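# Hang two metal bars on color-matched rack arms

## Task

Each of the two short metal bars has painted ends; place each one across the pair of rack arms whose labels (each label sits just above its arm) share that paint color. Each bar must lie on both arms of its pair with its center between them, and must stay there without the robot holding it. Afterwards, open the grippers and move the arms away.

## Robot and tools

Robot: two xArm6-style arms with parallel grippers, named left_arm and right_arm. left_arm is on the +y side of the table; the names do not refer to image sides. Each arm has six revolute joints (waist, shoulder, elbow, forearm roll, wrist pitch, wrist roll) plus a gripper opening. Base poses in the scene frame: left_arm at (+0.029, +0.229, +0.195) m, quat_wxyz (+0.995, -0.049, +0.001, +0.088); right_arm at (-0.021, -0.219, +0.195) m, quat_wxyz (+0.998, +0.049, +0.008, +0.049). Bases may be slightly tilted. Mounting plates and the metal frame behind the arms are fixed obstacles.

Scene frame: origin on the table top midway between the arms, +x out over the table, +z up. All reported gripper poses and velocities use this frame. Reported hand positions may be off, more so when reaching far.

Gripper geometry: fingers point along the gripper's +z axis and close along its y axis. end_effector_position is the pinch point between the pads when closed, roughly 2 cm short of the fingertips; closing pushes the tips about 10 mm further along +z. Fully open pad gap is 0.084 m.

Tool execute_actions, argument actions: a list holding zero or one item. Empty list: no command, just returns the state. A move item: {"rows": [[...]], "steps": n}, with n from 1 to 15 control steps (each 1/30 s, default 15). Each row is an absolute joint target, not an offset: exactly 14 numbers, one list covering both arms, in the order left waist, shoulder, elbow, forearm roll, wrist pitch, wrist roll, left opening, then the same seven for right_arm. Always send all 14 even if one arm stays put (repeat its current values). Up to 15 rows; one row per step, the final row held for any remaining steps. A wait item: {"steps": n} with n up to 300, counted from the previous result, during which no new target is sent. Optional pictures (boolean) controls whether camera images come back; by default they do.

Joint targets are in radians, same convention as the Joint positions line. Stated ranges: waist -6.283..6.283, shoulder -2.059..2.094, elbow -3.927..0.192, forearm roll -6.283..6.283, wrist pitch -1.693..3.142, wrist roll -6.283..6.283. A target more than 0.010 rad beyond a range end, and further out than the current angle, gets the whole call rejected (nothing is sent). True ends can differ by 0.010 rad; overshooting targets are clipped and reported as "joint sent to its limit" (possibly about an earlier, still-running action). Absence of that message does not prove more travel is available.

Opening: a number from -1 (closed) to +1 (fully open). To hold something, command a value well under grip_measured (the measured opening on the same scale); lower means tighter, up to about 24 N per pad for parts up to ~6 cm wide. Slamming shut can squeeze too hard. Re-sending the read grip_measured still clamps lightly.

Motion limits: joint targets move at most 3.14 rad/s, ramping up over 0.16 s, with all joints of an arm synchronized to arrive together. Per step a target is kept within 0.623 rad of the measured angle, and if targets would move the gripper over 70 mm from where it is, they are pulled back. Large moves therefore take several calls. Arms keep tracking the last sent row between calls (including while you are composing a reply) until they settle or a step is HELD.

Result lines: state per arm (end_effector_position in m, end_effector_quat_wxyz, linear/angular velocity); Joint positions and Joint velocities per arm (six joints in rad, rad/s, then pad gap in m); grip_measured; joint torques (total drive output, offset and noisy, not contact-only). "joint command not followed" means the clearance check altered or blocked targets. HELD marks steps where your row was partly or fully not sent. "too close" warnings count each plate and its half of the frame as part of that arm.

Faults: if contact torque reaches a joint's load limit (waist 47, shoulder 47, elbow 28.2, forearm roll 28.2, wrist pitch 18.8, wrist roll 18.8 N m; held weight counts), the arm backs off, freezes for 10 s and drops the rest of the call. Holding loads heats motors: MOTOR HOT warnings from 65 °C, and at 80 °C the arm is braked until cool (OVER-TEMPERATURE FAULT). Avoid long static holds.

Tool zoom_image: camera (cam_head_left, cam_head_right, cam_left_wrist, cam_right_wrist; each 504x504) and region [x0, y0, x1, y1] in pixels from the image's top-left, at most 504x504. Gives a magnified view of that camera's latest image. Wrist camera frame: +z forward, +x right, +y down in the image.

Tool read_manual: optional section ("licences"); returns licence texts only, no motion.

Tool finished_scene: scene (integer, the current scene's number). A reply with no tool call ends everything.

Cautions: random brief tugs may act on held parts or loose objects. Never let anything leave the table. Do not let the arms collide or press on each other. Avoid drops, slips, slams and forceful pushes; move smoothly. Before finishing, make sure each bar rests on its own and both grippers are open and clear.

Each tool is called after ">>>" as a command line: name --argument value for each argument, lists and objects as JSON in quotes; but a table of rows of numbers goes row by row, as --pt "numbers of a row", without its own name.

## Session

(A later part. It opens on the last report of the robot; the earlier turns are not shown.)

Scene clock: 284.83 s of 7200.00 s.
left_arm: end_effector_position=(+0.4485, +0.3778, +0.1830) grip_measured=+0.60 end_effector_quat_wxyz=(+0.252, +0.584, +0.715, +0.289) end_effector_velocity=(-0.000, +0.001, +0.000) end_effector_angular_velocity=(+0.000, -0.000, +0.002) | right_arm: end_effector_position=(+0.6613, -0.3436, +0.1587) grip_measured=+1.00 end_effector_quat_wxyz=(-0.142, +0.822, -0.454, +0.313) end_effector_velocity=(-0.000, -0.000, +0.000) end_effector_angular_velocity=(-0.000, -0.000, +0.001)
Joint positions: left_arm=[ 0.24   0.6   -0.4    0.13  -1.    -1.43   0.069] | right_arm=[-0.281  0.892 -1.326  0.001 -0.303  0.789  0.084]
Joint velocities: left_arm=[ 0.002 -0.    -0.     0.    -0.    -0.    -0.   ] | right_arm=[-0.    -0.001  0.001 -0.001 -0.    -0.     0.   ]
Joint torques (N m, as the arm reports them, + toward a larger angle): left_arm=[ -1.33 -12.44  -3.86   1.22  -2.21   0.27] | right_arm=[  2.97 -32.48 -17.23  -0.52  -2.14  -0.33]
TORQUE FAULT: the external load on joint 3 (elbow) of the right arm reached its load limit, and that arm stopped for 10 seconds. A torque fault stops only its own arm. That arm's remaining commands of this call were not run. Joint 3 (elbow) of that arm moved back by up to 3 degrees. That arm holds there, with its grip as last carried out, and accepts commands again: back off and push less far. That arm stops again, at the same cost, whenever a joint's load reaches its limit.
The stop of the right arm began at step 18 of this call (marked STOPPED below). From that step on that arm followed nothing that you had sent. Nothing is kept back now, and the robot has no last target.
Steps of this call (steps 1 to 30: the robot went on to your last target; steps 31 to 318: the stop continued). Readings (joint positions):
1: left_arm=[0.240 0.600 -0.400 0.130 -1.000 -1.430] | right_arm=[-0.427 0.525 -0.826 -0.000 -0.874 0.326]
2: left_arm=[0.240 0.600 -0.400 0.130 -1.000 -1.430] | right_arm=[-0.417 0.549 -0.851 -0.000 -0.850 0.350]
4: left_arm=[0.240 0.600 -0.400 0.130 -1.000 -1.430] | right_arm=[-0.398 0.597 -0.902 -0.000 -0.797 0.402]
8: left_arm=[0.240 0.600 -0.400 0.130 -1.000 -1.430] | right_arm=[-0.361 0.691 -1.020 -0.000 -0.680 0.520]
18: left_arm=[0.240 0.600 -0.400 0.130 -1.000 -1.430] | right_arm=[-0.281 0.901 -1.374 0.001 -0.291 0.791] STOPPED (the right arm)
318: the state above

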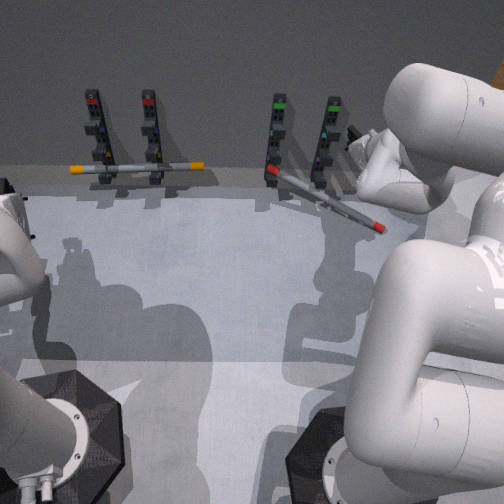

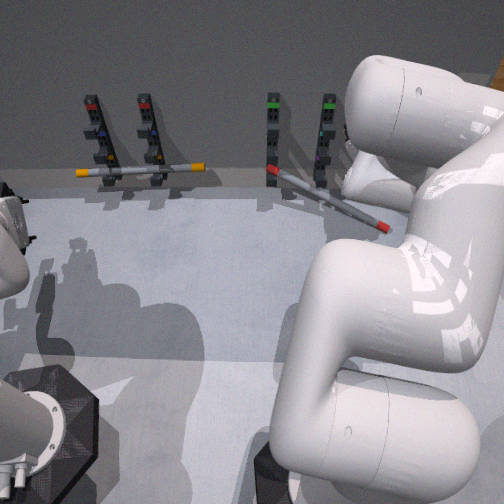

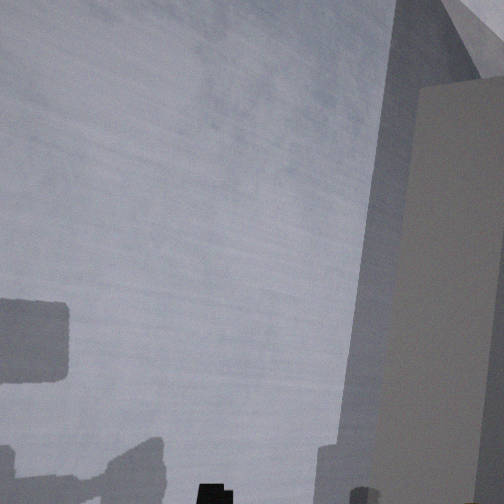

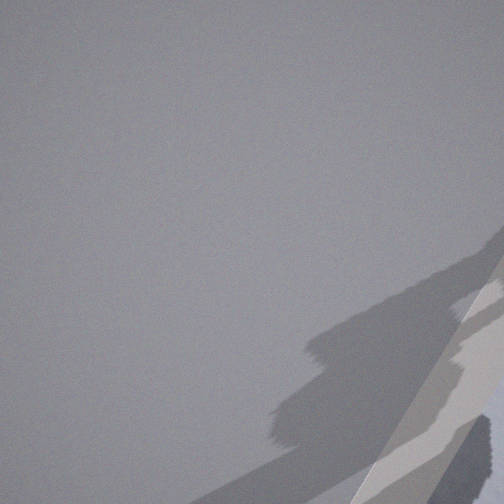

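Hit the wall en route; rotate wrist first.

>>> execute_actions --actions '[{"rows":[[0.24,0.6,-0.4,0.13,-1.0,-1.43,0.6,-0.25,0.8,-1.3,0,0.32,1.05,1]],"steps":15}]'

>>> execute_actions --actions '[{"rows":[[0.24,0.6,-0.4,0.13,-1.0,-1.43,0.6,-0.2,1.09,-1.855,0,0.766,1.05,1]],"steps":15}]'

>>> execute_actions --actions '[{"steps":20}]'

Scene clock: 291.27 s of 7200.00 s.
left_arm: end_effector_position=(+0.4485, +0.3778, +0.1830) grip_measured=+0.60 end_effector_quat_wxyz=(+0.252, +0.584, +0.715, +0.289) end_effector_velocity=(+0.000, -0.000, -0.000) end_effector_angular_velocity=(+0.000, +0.000, -0.000) | right_arm: end_effector_position=(+0.5674, -0.3023, +0.1047) grip_measured=+1.00 end_effector_quat_wxyz=(-0.076, +0.821, -0.564, +0.053) end_effector_velocity=(-0.046, +0.010, -0.011) end_effector_angular_velocity=(+0.049, +0.212, -0.076)
Joint positions: left_arm=[ 0.24   0.6   -0.4    0.13  -1.    -1.43   0.069] | right_arm=[-0.25   0.802 -1.3    0.     0.302  1.043  0.084]
Joint velocities: left_arm=[-0.002  0.     0.    -0.001 -0.    -0.     0.   ] | right_arm=[ 0.003 -0.03   0.005  0.     0.235  0.1    0.   ]
Joint torques (N m, as the arm reports them, + toward a larger angle): left_arm=[ -0.84 -12.1   -3.74   1.03  -2.27  -0.08] | right_arm=[  2.82 -31.81 -17.93  -0.15  -1.72  -0.74]
Steps of this call (steps 1 to 90: nothing new was sent; then 2.93 s passed at rest; steps 91 to 105: all 15 steps of this action). Readings (joint positions):
91: left_arm=[0.240 0.600 -0.400 0.130 -1.000 -1.430] | right_arm=[-0.281 0.892 -1.326 0.001 -0.303 0.790]
92: left_arm=[0.240 0.600 -0.400 0.130 -1.000 -1.430] | right_arm=[-0.281 0.892 -1.325 0.001 -0.297 0.792]
94: left_arm=[0.240 0.600 -0.400 0.130 -1.000 -1.430] | right_arm=[-0.279 0.884 -1.324 0.001 -0.246 0.813]
98: left_arm=[0.240 0.600 -0.400 0.130 -1.000 -1.430] | right_arm=[-0.265 0.843 -1.312 0.000 0.028 0.928]
105: the state above

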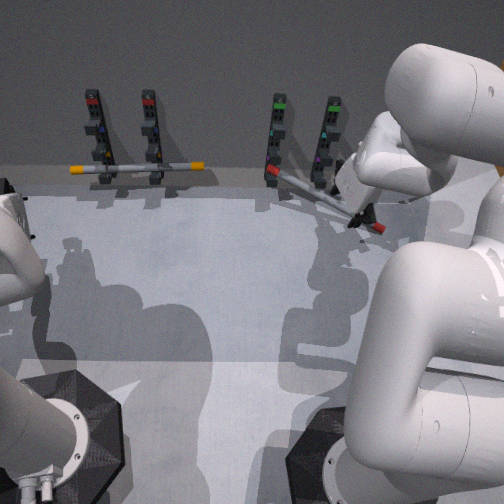

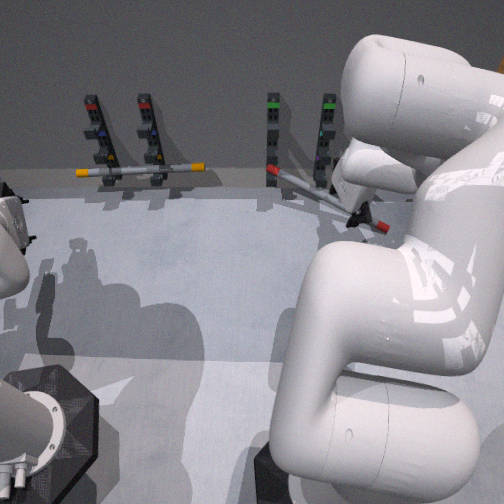

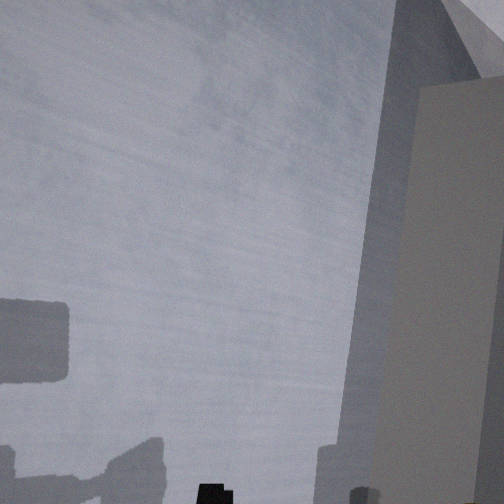

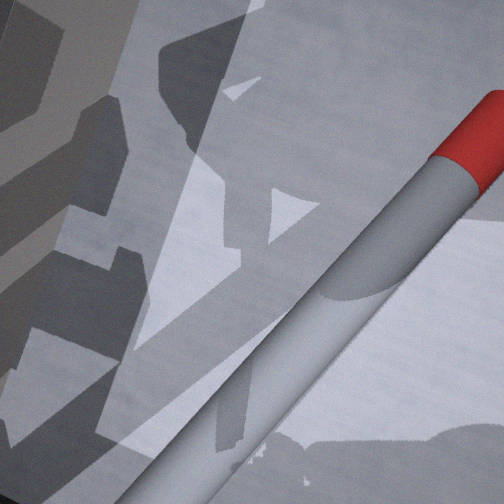

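Scene clock: 301.50 s of 7200.00 s.
left_arm: end_effector_position=(+0.4485, +0.3778, +0.1830) grip_measured=+0.60 end_effector_quat_wxyz=(+0.252, +0.584, +0.715, +0.289) end_effector_velocity=(-0.000, +0.001, +0.000) end_effector_angular_velocity=(-0.000, -0.000, +0.001) | right_arm: end_effector_position=(+0.5524, -0.2926, +0.0758) grip_measured=+1.00 end_effector_quat_wxyz=(-0.045, +0.826, -0.561, -0.014) end_effector_velocity=(-0.000, +0.000, -0.000) end_effector_angular_velocity=(-0.000, +0.000, +0.001)
Joint positions: left_arm=[ 0.24   0.6   -0.4    0.13  -1.    -1.43   0.069] | right_arm=[-0.243  0.888 -1.414 -0.     0.477  1.047  0.084]
Joint velocities: left_arm=[ 0.002 -0.    -0.     0.001 -0.    -0.     0.   ] | right_arm=[ 0.     0.001 -0.    -0.001  0.    -0.     0.   ]
Joint torques (N m, as the arm reports them, + toward a larger angle): left_arm=[ -0.75 -13.07  -3.99   1.41  -1.75   0.41] | right_arm=[  2.82 -33.53 -17.56  -0.09  -1.05  -0.91]
TORQUE FAULT: the external load on joint 3 (elbow) of the right arm reached its load limit, and that arm stopped for 10 seconds. A torque fault stops only its own arm. That arm's remaining commands of this call were not run. Joint 3 (elbow) of that arm moved back by up to 3 degrees. That arm holds there, with its grip as last carried out, and accepts commands again: back off and push less far. That arm stops again, at the same cost, whenever a joint's load reaches its limit.
The stop of the right arm began at step 7 of this call (marked STOPPED below). From that step on that arm followed nothing that you had sent. 9 of its steps, steps kept back included, did not run and will not run. Nothing is kept back now, and the robot has no last target.
Steps of this call (steps 1 to 15: all 15 steps of this action; steps 16 to 307: the stop continued). Readings (joint positions):
1: left_arm=[0.240 0.600 -0.400 0.130 -1.000 -1.430] | right_arm=[-0.250 0.802 -1.301 0.000 0.309 1.045]
2: left_arm=[0.240 0.600 -0.400 0.130 -1.000 -1.430] | right_arm=[-0.250 0.803 -1.305 0.000 0.317 1.047]
4: left_arm=[0.240 0.600 -0.400 0.130 -1.000 -1.430] | right_arm=[-0.246 0.829 -1.355 0.000 0.364 1.048]
7: left_arm=[0.240 0.600 -0.400 0.130 -1.000 -1.430] | right_arm=[-0.247 0.900 -1.473 -0.000 0.494 1.047] STOPPED (the right arm)
8: left_arm=[0.240 0.600 -0.400 0.130 -1.000 -1.430] | right_arm=[-0.243 0.900 -1.468 -0.000 0.486 1.048]
307: the state above

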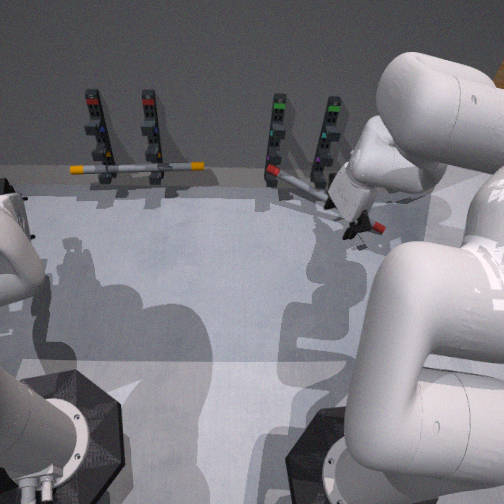

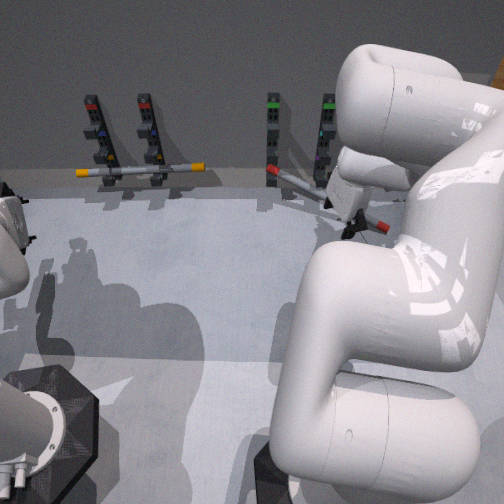

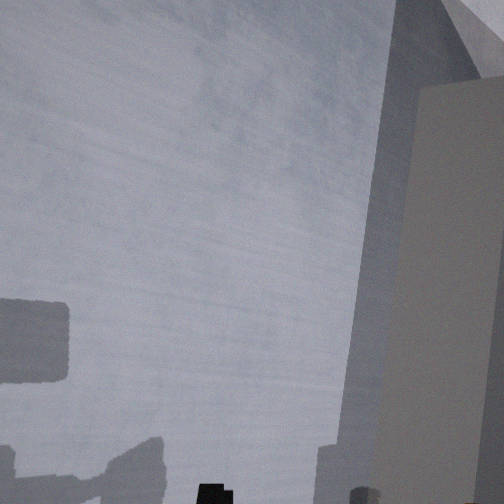

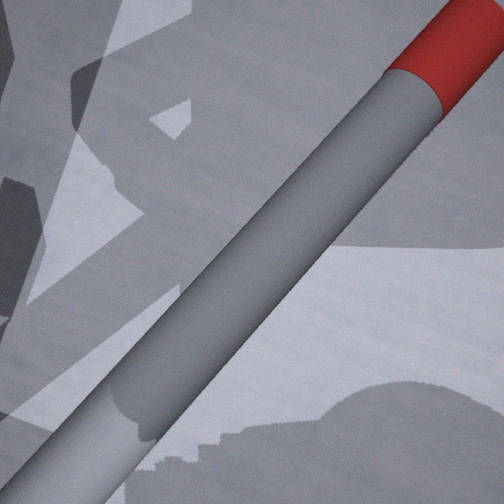

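Scene clock: 301.53 s of 7200.00 s.
left_arm: end_effector_position=(+0.4485, +0.3778, +0.1830) grip_measured=+0.60 end_effector_quat_wxyz=(+0.252, +0.584, +0.715, +0.289) end_effector_velocity=(+0.000, -0.001, -0.000) end_effector_angular_velocity=(-0.000, +0.000, -0.001) | right_arm: end_effector_position=(+0.5524, -0.2926, +0.0758) grip_measured=+1.00 end_effector_quat_wxyz=(-0.045, +0.826, -0.561, -0.014) end_effector_velocity=(-0.000, -0.000, +0.000) end_effector_angular_velocity=(+0.000, -0.000, -0.000)
Joint positions: left_arm=[ 0.24   0.6   -0.4    0.13  -1.    -1.43   0.069] | right_arm=[-0.243  0.888 -1.414 -0.     0.477  1.047  0.084]
Joint velocities: left_arm=[-0.002  0.     0.    -0.     0.    -0.     0.   ] | right_arm=[-0.    -0.001  0.001  0.    -0.    -0.    -0.   ]
Joint torques (N m, as the arm reports them, + toward a larger angle): left_arm=[ -1.75 -12.5   -4.43   1.04  -2.22   0.19] | right_arm=[  2.84 -33.86 -17.94  -0.09  -1.15  -0.34]
A stop began in an earlier call of the same reply, so what this call sent did not run. Send another action.
Steps of this call (step 1: nothing new was sent). Readings (joint positions):
1: the state above

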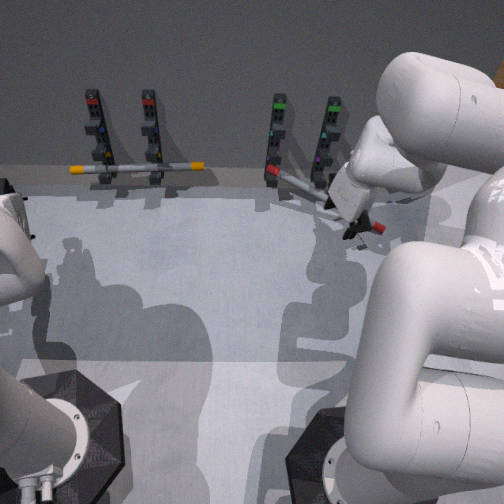

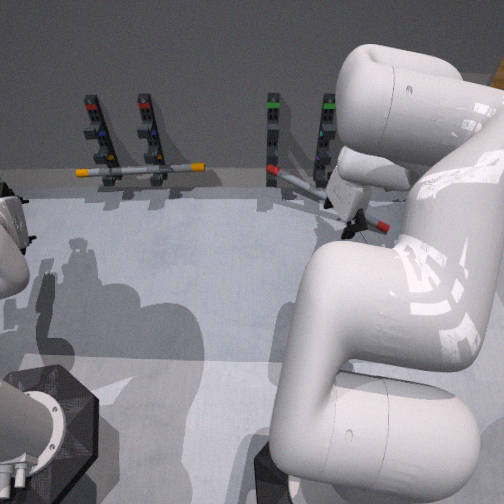

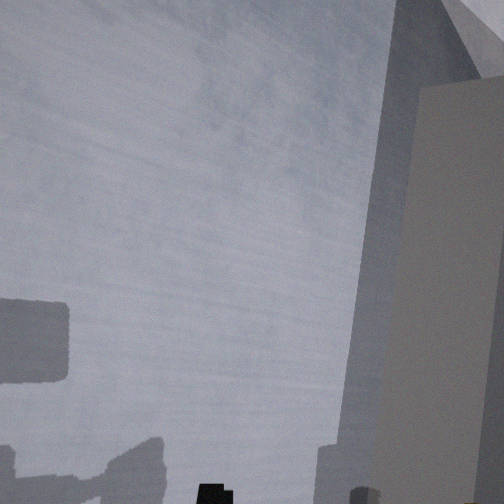

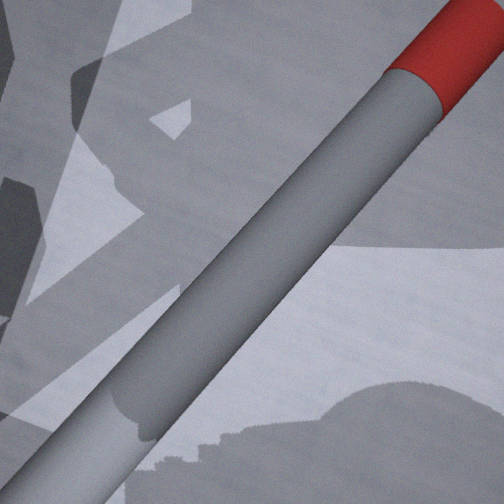

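>>> execute_actions --actions '[{"rows":[[0.24,0.6,-0.4,0.13,-1.0,-1.43,0.6,-0.19,0.90,-1.58,0,0.68,1.6,1]],"steps":15}]'

>>> execute_actions --actions '[{"steps":10}]'

Scene clock: 316.23 s of 7200.00 s.
left_arm: end_effector_position=(+0.4485, +0.3778, +0.1830) grip_measured=+0.60 end_effector_quat_wxyz=(+0.252, +0.584, +0.715, +0.289) end_effector_velocity=(-0.000, +0.001, -0.000) end_effector_angular_velocity=(-0.000, +0.001, +0.002) | right_arm: end_effector_position=(+0.5841, -0.2679, +0.1113) grip_measured=+1.00 end_effector_quat_wxyz=(+0.026, -0.665, +0.745, +0.041) end_effector_velocity=(-0.026, +0.007, -0.022) end_effector_angular_velocity=(+0.007, +0.098, -0.102)
Joint positions: left_arm=[ 0.24   0.6   -0.4    0.13  -1.    -1.43   0.069] | right_arm=[-0.19   0.898 -1.58   0.     0.676  1.591  0.084]
Joint velocities: left_arm=[ 0.001  0.001  0.    -0.     0.     0.     0.   ] | right_arm=[ 0.004  0.028  0.005  0.     0.055  0.115 -0.   ]
Joint torques (N m, as the arm reports them, + toward a larger angle): left_arm=[ -1.52 -12.49  -3.86   1.04  -2.13   0.4 ] | right_arm=[  2.22 -35.41 -18.72  -0.67  -1.38  -0.89]
Steps of this call (steps 1 to 90: nothing new was sent; then 11.20 s passed at rest; steps 91 to 105: all 15 steps of this action). Readings (joint positions):
91: left_arm=[0.240 0.600 -0.400 0.130 -1.000 -1.430] | right_arm=[-0.243 0.888 -1.414 -0.000 0.477 1.048]
92: left_arm=[0.240 0.600 -0.400 0.130 -1.000 -1.430] | right_arm=[-0.242 0.888 -1.415 -0.000 0.479 1.053]
94: left_arm=[0.240 0.600 -0.400 0.130 -1.000 -1.430] | right_arm=[-0.238 0.890 -1.429 -0.000 0.499 1.105]
98: left_arm=[0.240 0.600 -0.400 0.130 -1.000 -1.430] | right_arm=[-0.211 0.897 -1.510 -0.000 0.604 1.384]
105: the state above

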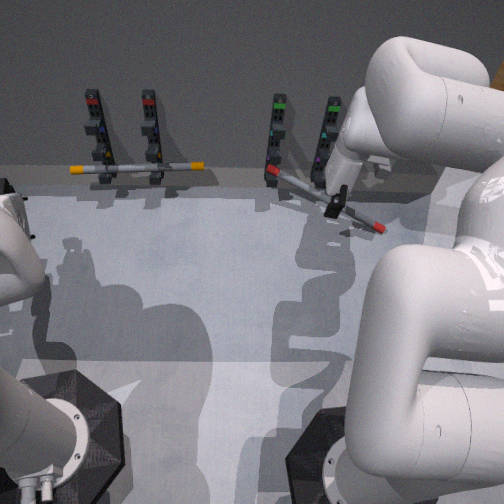

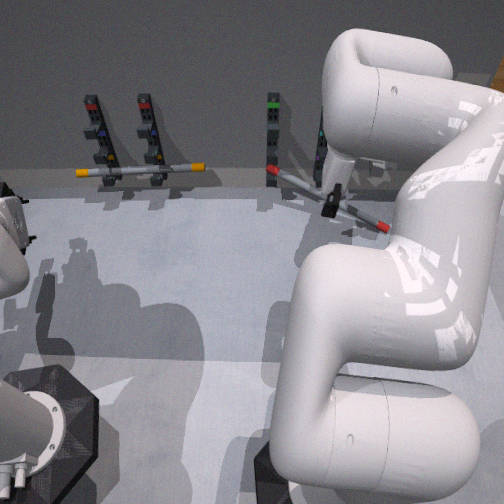

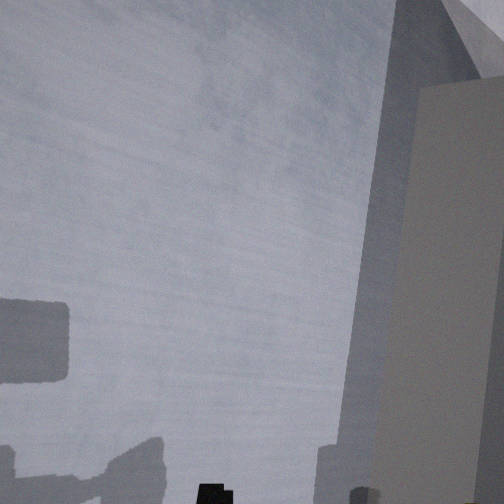

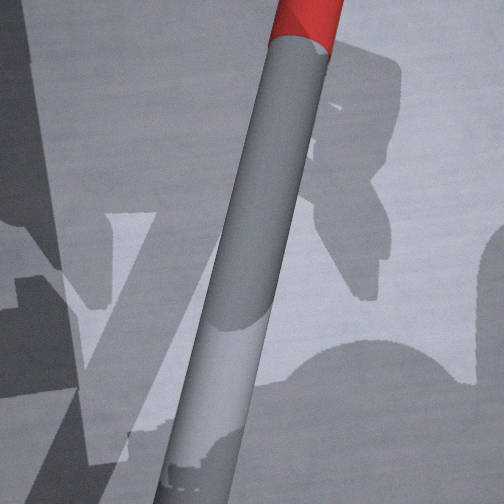

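Scene clock: 316.57 s of 7200.00 s.
left_arm: end_effector_position=(+0.4485, +0.3778, +0.1830) grip_measured=+0.60 end_effector_quat_wxyz=(+0.252, +0.584, +0.715, +0.289) end_effector_velocity=(+0.000, -0.001, +0.000) end_effector_angular_velocity=(-0.000, -0.001, -0.003) | right_arm: end_effector_position=(+0.5826, -0.2678, +0.1101) grip_measured=+1.00 end_effector_quat_wxyz=(+0.024, -0.662, +0.748, +0.043) end_effector_velocity=(-0.000, +0.000, +0.000) end_effector_angular_velocity=(+0.000, +0.001, -0.002)
Joint positions: left_arm=[ 0.24   0.6   -0.4    0.13  -1.    -1.43   0.069] | right_arm=[-0.19   0.9   -1.58   0.     0.68   1.6    0.084]
Joint velocities: left_arm=[-0.001 -0.     0.     0.002  0.    -0.     0.   ] | right_arm=[ 0.001  0.    -0.001 -0.     0.001  0.003  0.   ]
Joint torques (N m, as the arm reports them, + toward a larger angle): left_arm=[ -2.13 -12.15  -3.85   0.71  -1.89   0.86] | right_arm=[  2.27 -34.86 -19.84  -0.62  -1.54  -0.33]
Steps of this call (steps 1 to 10: the robot went on to your last target). Readings (joint positions):
1: left_arm=[0.240 0.600 -0.400 0.130 -1.000 -1.430] | right_arm=[-0.190 0.899 -1.579 0.000 0.677 1.594]
2: left_arm=[0.240 0.600 -0.400 0.130 -1.000 -1.430] | right_arm=[-0.190 0.900 -1.579 0.000 0.678 1.596]
4: left_arm=[0.240 0.600 -0.400 0.130 -1.000 -1.430] | right_arm=[-0.190 0.900 -1.579 0.000 0.679 1.598]
8: left_arm=[0.240 0.600 -0.400 0.130 -1.000 -1.430] | right_arm=[-0.190 0.900 -1.580 0.000 0.680 1.599]
10: the state above

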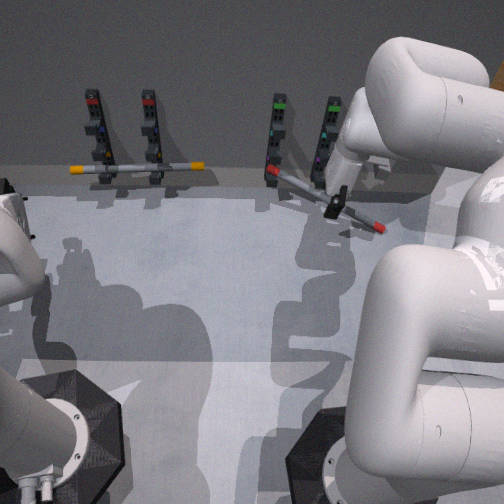

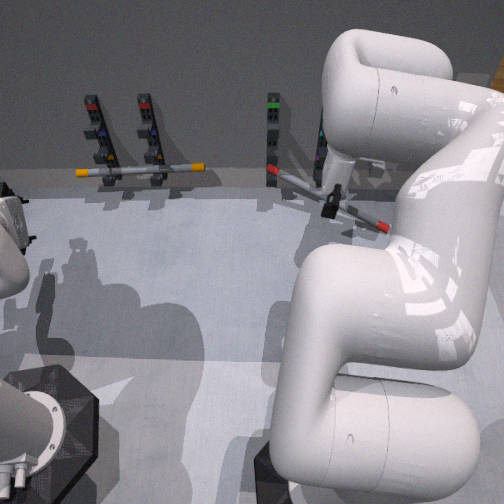

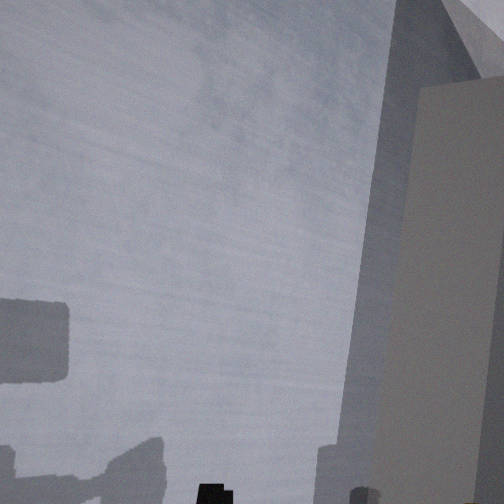

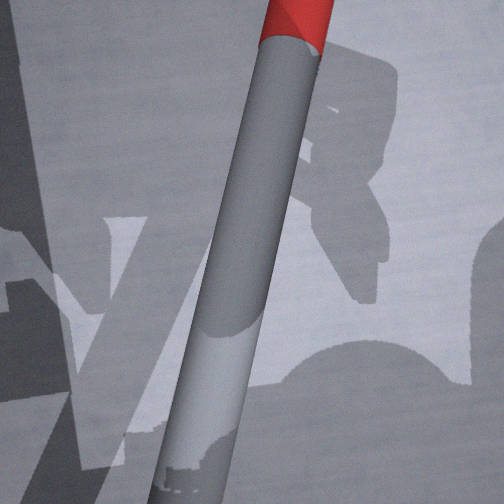

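>>> execute_actions --actions '[{"rows":[[0.24,0.6,-0.4,0.13,-1.0,-1.43,0.6,-0.18,1.13,-1.90,0,0.77,1.8,1]],"steps":15}]'

>>> execute_actions --actions '[{"steps":10}]'

Scene clock: 341.17 s of 7200.00 s.
left_arm: end_effector_position=(+0.4485, +0.3778, +0.1830) grip_measured=+0.60 end_effector_quat_wxyz=(+0.252, +0.584, +0.715, +0.289) end_effector_velocity=(-0.000, +0.000, +0.000) end_effector_angular_velocity=(+0.000, -0.000, +0.001) | right_arm: end_effector_position=(+0.5674, -0.2625, +0.0817) grip_measured=+1.00 end_effector_quat_wxyz=(-0.002, -0.640, +0.766, +0.068) end_effector_velocity=(+0.000, +0.000, +0.000) end_effector_angular_velocity=(+0.000, -0.000, -0.000)
Joint positions: left_arm=[ 0.24   0.6   -0.4    0.13  -1.    -1.43   0.069] | right_arm=[-0.188  0.967 -1.621 -0.001  0.723  1.664  0.084]
Joint velocities: left_arm=[-0.    -0.    -0.    -0.001 -0.    -0.     0.   ] | right_arm=[ 0. -0. -0.  0.  0.  0. -0.]
Joint torques (N m, as the arm reports them, + toward a larger angle): left_arm=[ -2.33 -12.15  -4.18   1.2   -2.11   0.24] | right_arm=[  3.52 -35.81 -19.02  -0.31  -0.8   -0.74]
TORQUE FAULT: the external load on joint 3 (elbow) of the right arm reached its load limit, and that arm stopped for 10 seconds. A torque fault stops only its own arm. That arm's remaining commands of this call were not run. Joint 3 (elbow) of that arm moved back by up to 3 degrees. That arm holds there, with its grip as last carried out, and accepts commands again: back off and push less far. That arm stops again, at the same cost, whenever a joint's load reaches its limit.
The stop of the right arm began at step 96 of this call (marked STOPPED below). From that step on that arm followed nothing that you had sent. 10 of its steps, steps kept back included, did not run and will not run. Nothing is kept back now, and the robot has no last target.
Steps of this call (steps 1 to 15: the robot went on to your last target; steps 16 to 90: nothing new was sent; then 11.40 s passed at rest; steps 91 to 105: all 15 steps of this action; steps 106 to 396: the stop continued). Readings (joint positions):
91: left_arm=[0.240 0.600 -0.400 0.130 -1.000 -1.430] | right_arm=[-0.190 0.900 -1.580 0.000 0.680 1.600]
92: left_arm=[0.240 0.600 -0.400 0.130 -1.000 -1.430] | right_arm=[-0.190 0.903 -1.585 0.000 0.682 1.603]
94: left_arm=[0.240 0.600 -0.400 0.130 -1.000 -1.430] | right_arm=[-0.189 0.936 -1.635 -0.000 0.696 1.635]
96: left_arm=[0.240 0.600 -0.400 0.130 -1.000 -1.430] | right_arm=[-0.188 0.981 -1.674 -0.001 0.725 1.666] STOPPED (the right arm)
98: left_arm=[0.240 0.600 -0.400 0.130 -1.000 -1.430] | right_arm=[-0.187 0.977 -1.663 -0.000 0.719 1.665]
396: the state above

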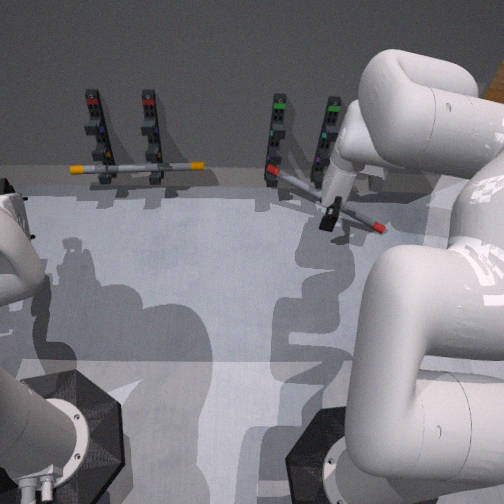

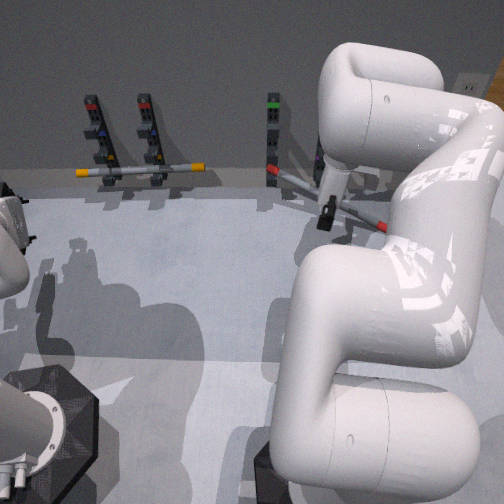

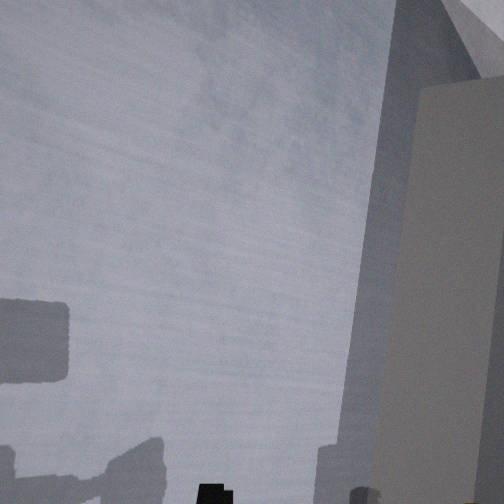

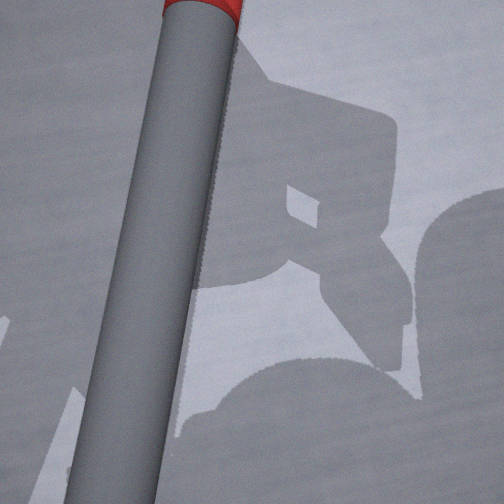

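Scene clock: 341.20 s of 7200.00 s.
left_arm: end_effector_position=(+0.4485, +0.3778, +0.1830) grip_measured=+0.60 end_effector_quat_wxyz=(+0.252, +0.584, +0.715, +0.289) end_effector_velocity=(+0.000, -0.000, -0.000) end_effector_angular_velocity=(+0.000, +0.000, -0.000) | right_arm: end_effector_position=(+0.5674, -0.2625, +0.0817) grip_measured=+1.00 end_effector_quat_wxyz=(-0.002, -0.640, +0.766, +0.068) end_effector_velocity=(-0.000, -0.000, -0.001) end_effector_angular_velocity=(-0.000, +0.001, +0.000)
Joint positions: left_arm=[ 0.24   0.6   -0.4    0.13  -1.    -1.43   0.069] | right_arm=[-0.188  0.967 -1.621 -0.001  0.723  1.664  0.084]
Joint velocities: left_arm=[-0.  0.  0. -0.  0.  0.  0.] | right_arm=[-0.     0.001 -0.    -0.    -0.    -0.     0.   ]
Joint torques (N m, as the arm reports them, + toward a larger angle): left_arm=[ -1.02 -12.74  -4.07   0.99  -1.88   0.41] | right_arm=[  2.27 -35.77 -19.28  -0.27  -1.3   -1.05]
A stop began in an earlier call of the same reply, so what this call sent did not run. Send another action.
Steps of this call (step 1: nothing new was sent). Readings (joint positions):
1: the state above

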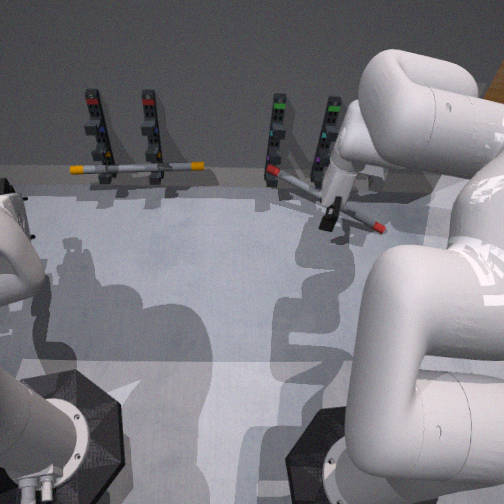

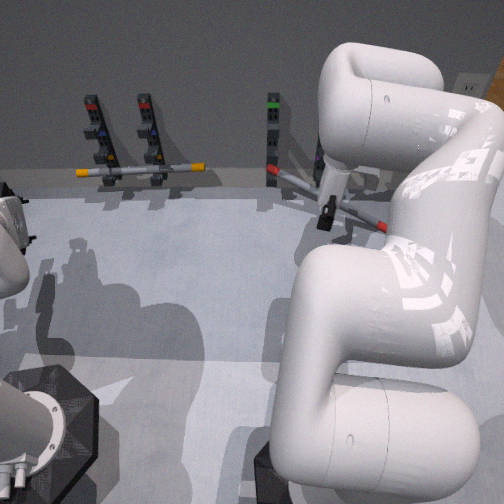

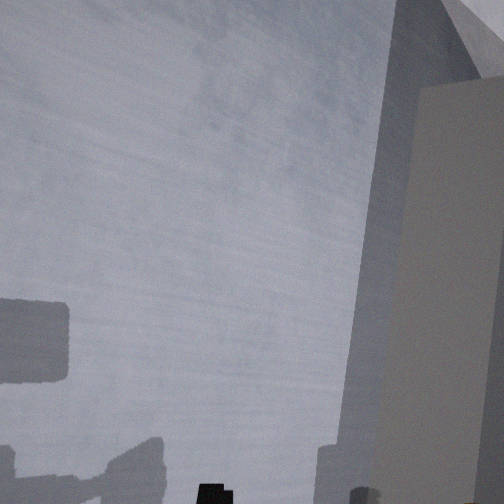

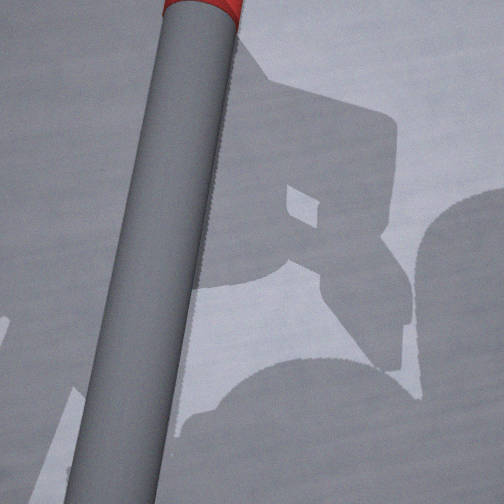

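>>> execute_actions --actions '[{"rows":[[0.24,0.6,-0.4,0.13,-1.0,-1.43,0.6,-0.18,0.95,-1.88,0,0.93,1.8,1]],"steps":15}]'

>>> execute_actions --actions '[{"rows":[[0.24,0.6,-0.4,0.13,-1.0,-1.43,0.6,-0.18,1.07,-1.88,0,0.81,1.8,1]],"steps":15}]'

>>> execute_actions --actions '[{"steps":10}]'

Scene clock: 359.83 s of 7200.00 s.
left_arm: end_effector_position=(+0.4485, +0.3778, +0.1830) grip_measured=+0.60 end_effector_quat_wxyz=(+0.252, +0.584, +0.715, +0.289) end_effector_velocity=(+0.000, -0.000, -0.000) end_effector_angular_velocity=(-0.000, -0.000, -0.001) | right_arm: end_effector_position=(+0.5635, -0.2620, +0.0923) grip_measured=+1.00 end_effector_quat_wxyz=(-0.023, -0.618, +0.781, +0.086) end_effector_velocity=(-0.000, +0.000, -0.000) end_effector_angular_velocity=(-0.000, +0.001, +0.000)
Joint positions: left_arm=[ 0.24   0.6   -0.4    0.13  -1.    -1.43   0.069] | right_arm=[-0.186  0.964 -1.664 -0.001  0.822  1.721  0.084]
Joint velocities: left_arm=[ 0.     0.    -0.     0.001  0.    -0.    -0.   ] | right_arm=[ 0.  0.  0. -0. -0.  0.  0.]
Joint torques (N m, as the arm reports them, + toward a larger angle): left_arm=[ -1.57 -11.76  -3.95   0.69  -2.1    0.37] | right_arm=[  3.04 -35.57 -19.3   -0.42  -0.92  -0.69]
TORQUE FAULT: the external load on joint 3 (elbow) of the right arm reached its load limit, and that arm stopped for 10 seconds. A torque fault stops only its own arm. That arm's remaining commands of this call were not run. Joint 3 (elbow) of that arm moved back by up to 3 degrees. That arm holds there, with its grip as last carried out, and accepts commands again: back off and push less far. That arm stops again, at the same cost, whenever a joint's load reaches its limit.
The stop of the right arm began at step 97 of this call (marked STOPPED below). From that step on that arm followed nothing that you had sent. 9 of its steps, steps kept back included, did not run and will not run. Nothing is kept back now, and the robot has no last target.
Steps of this call (steps 1 to 90: nothing new was sent; then 5.40 s passed at rest; steps 91 to 105: all 15 steps of this action; steps 106 to 397: the stop continued). Readings (joint positions):
91: left_arm=[0.240 0.600 -0.400 0.130 -1.000 -1.430] | right_arm=[-0.188 0.967 -1.621 -0.001 0.723 1.664]
92: left_arm=[0.240 0.600 -0.400 0.130 -1.000 -1.430] | right_arm=[-0.188 0.967 -1.625 -0.001 0.728 1.666]
94: left_arm=[0.240 0.600 -0.400 0.130 -1.000 -1.430] | right_arm=[-0.187 0.969 -1.664 -0.001 0.764 1.690]
97: left_arm=[0.240 0.600 -0.400 0.130 -1.000 -1.430] | right_arm=[-0.186 0.966 -1.714 -0.001 0.827 1.721] STOPPED (the right arm)
98: left_arm=[0.240 0.600 -0.400 0.130 -1.000 -1.430] | right_arm=[-0.186 0.965 -1.711 -0.001 0.825 1.721]
397: the state above

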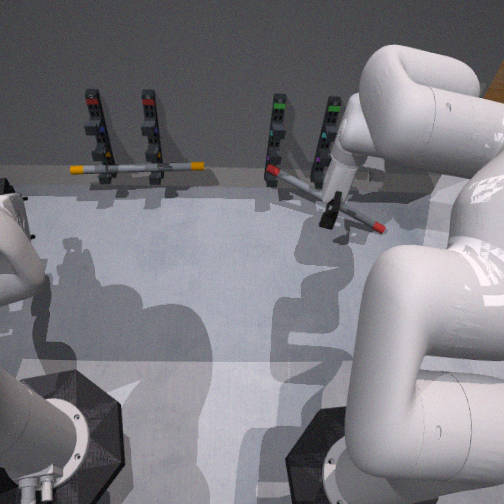

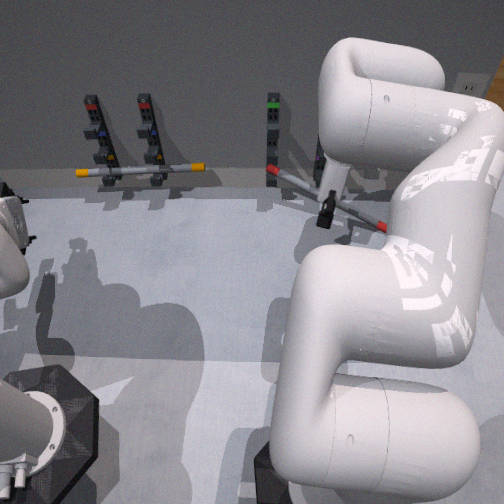

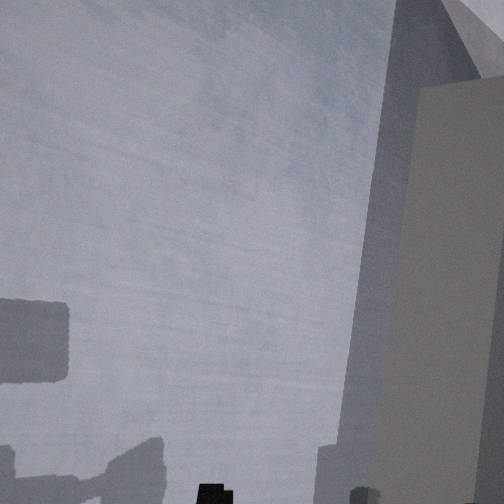

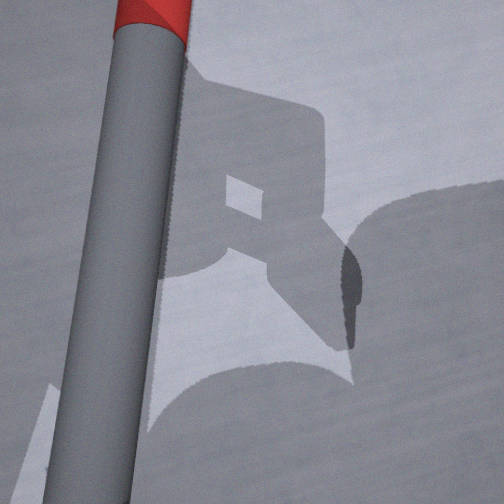

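Scene clock: 359.87 s of 7200.00 s.
left_arm: end_effector_position=(+0.4485, +0.3778, +0.1830) grip_measured=+0.60 end_effector_quat_wxyz=(+0.252, +0.584, +0.715, +0.289) end_effector_velocity=(+0.000, +0.000, +0.000) end_effector_angular_velocity=(+0.000, -0.000, +0.000) | right_arm: end_effector_position=(+0.5635, -0.2620, +0.0923) grip_measured=+1.00 end_effector_quat_wxyz=(-0.023, -0.618, +0.781, +0.086) end_effector_velocity=(+0.000, +0.000, +0.000) end_effector_angular_velocity=(+0.000, -0.000, -0.000)
Joint positions: left_arm=[ 0.24   0.6   -0.4    0.13  -1.    -1.43   0.069] | right_arm=[-0.186  0.964 -1.664 -0.001  0.822  1.721  0.084]
Joint velocities: left_arm=[-0.    -0.     0.    -0.001 -0.     0.    -0.   ] | right_arm=[ 0. -0.  0.  0.  0.  0.  0.]
Joint torques (N m, as the arm reports them, + toward a larger angle): left_arm=[ -1.5  -11.83  -4.16   1.41  -2.16   0.04] | right_arm=[  2.89 -35.68 -19.82  -0.17  -0.89  -0.83]
A stop began in an earlier call of the same reply, so what this call sent did not run. Send another action.
Steps of this call (step 1: nothing new was sent). Readings (joint positions):
1: the state above

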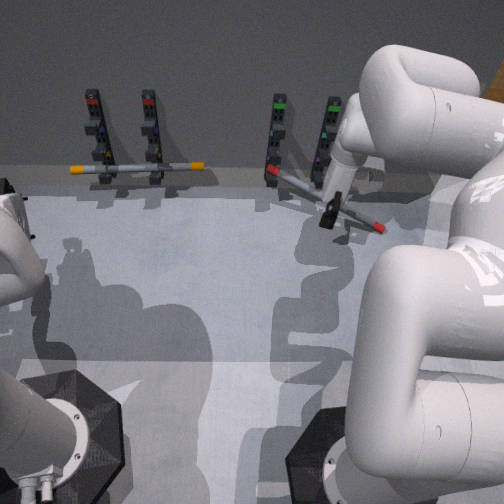

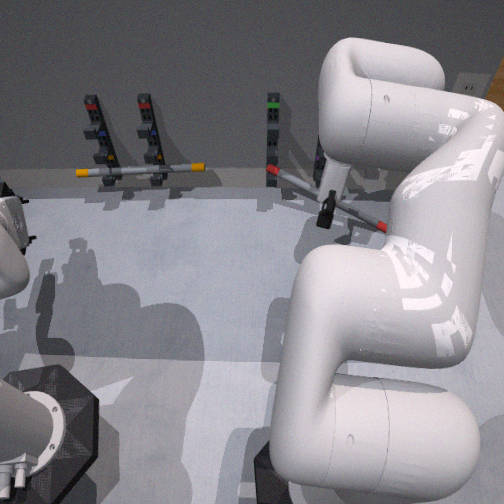

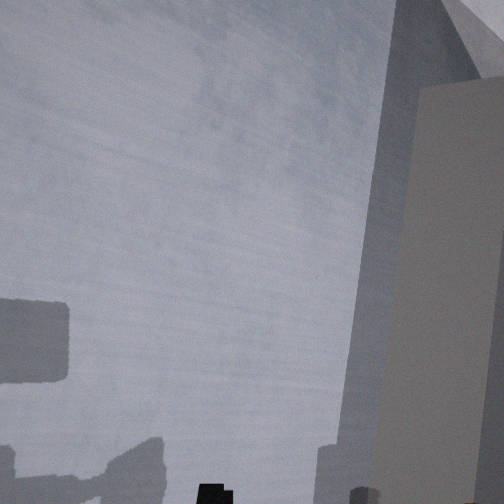

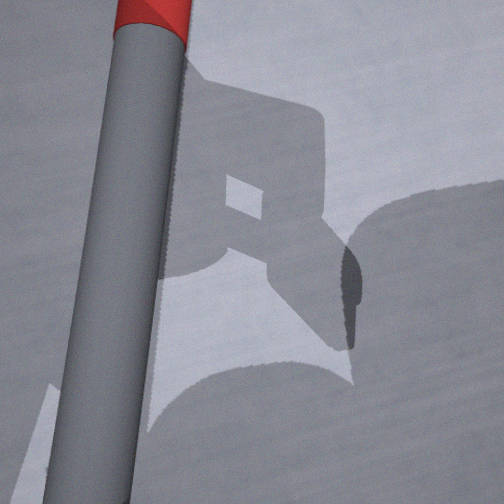

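Scene clock: 359.90 s of 7200.00 s.
left_arm: end_effector_position=(+0.4485, +0.3778, +0.1830) grip_measured=+0.60 end_effector_quat_wxyz=(+0.252, +0.584, +0.715, +0.289) end_effector_velocity=(-0.000, -0.000, -0.000) end_effector_angular_velocity=(-0.000, +0.000, -0.000) | right_arm: end_effector_position=(+0.5635, -0.2620, +0.0923) grip_measured=+1.00 end_effector_quat_wxyz=(-0.023, -0.618, +0.781, +0.086) end_effector_velocity=(-0.000, +0.000, -0.000) end_effector_angular_velocity=(+0.000, +0.000, -0.001)
Joint positions: left_arm=[ 0.24   0.6   -0.4    0.13  -1.    -1.43   0.069] | right_arm=[-0.186  0.964 -1.664 -0.001  0.822  1.721  0.084]
Joint velocities: left_arm=[-0.  0. -0. -0.  0. -0.  0.] | right_arm=[-0.     0.001 -0.     0.001 -0.     0.     0.   ]
Joint torques (N m, as the arm reports them, + toward a larger angle): left_arm=[ -1.67 -12.01  -4.18   0.82  -2.2   -0.08] | right_arm=[  3.44 -35.64 -19.82  -0.25  -0.79  -0.46]
A stop began in an earlier call of the same reply, so what this call sent did not run. Send another action.
Steps of this call (step 1: nothing new was sent). Readings (joint positions):
1: the state above

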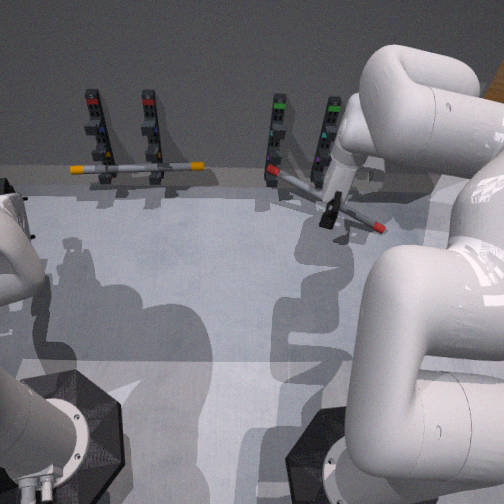

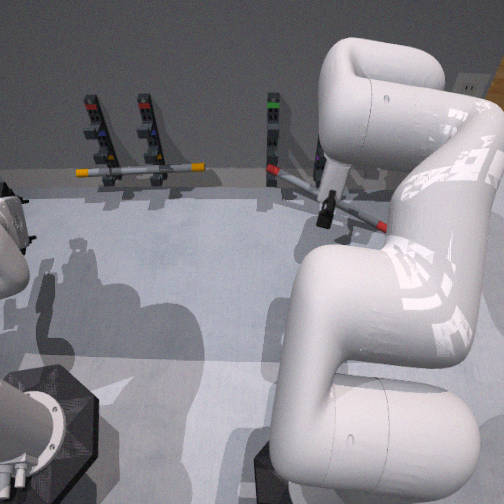

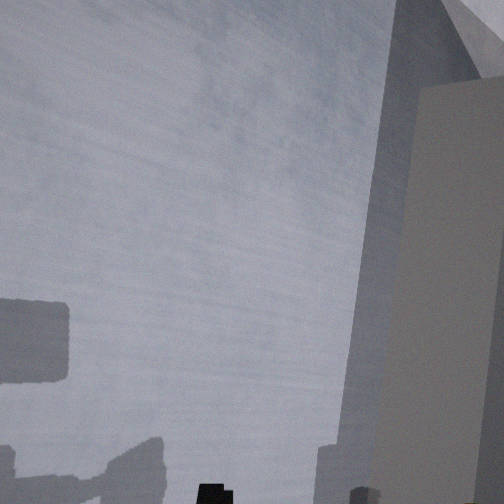

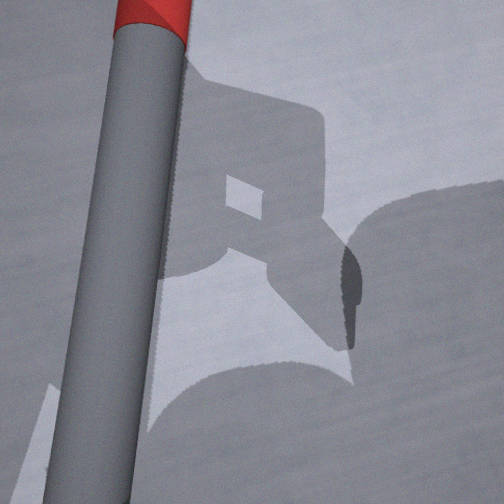

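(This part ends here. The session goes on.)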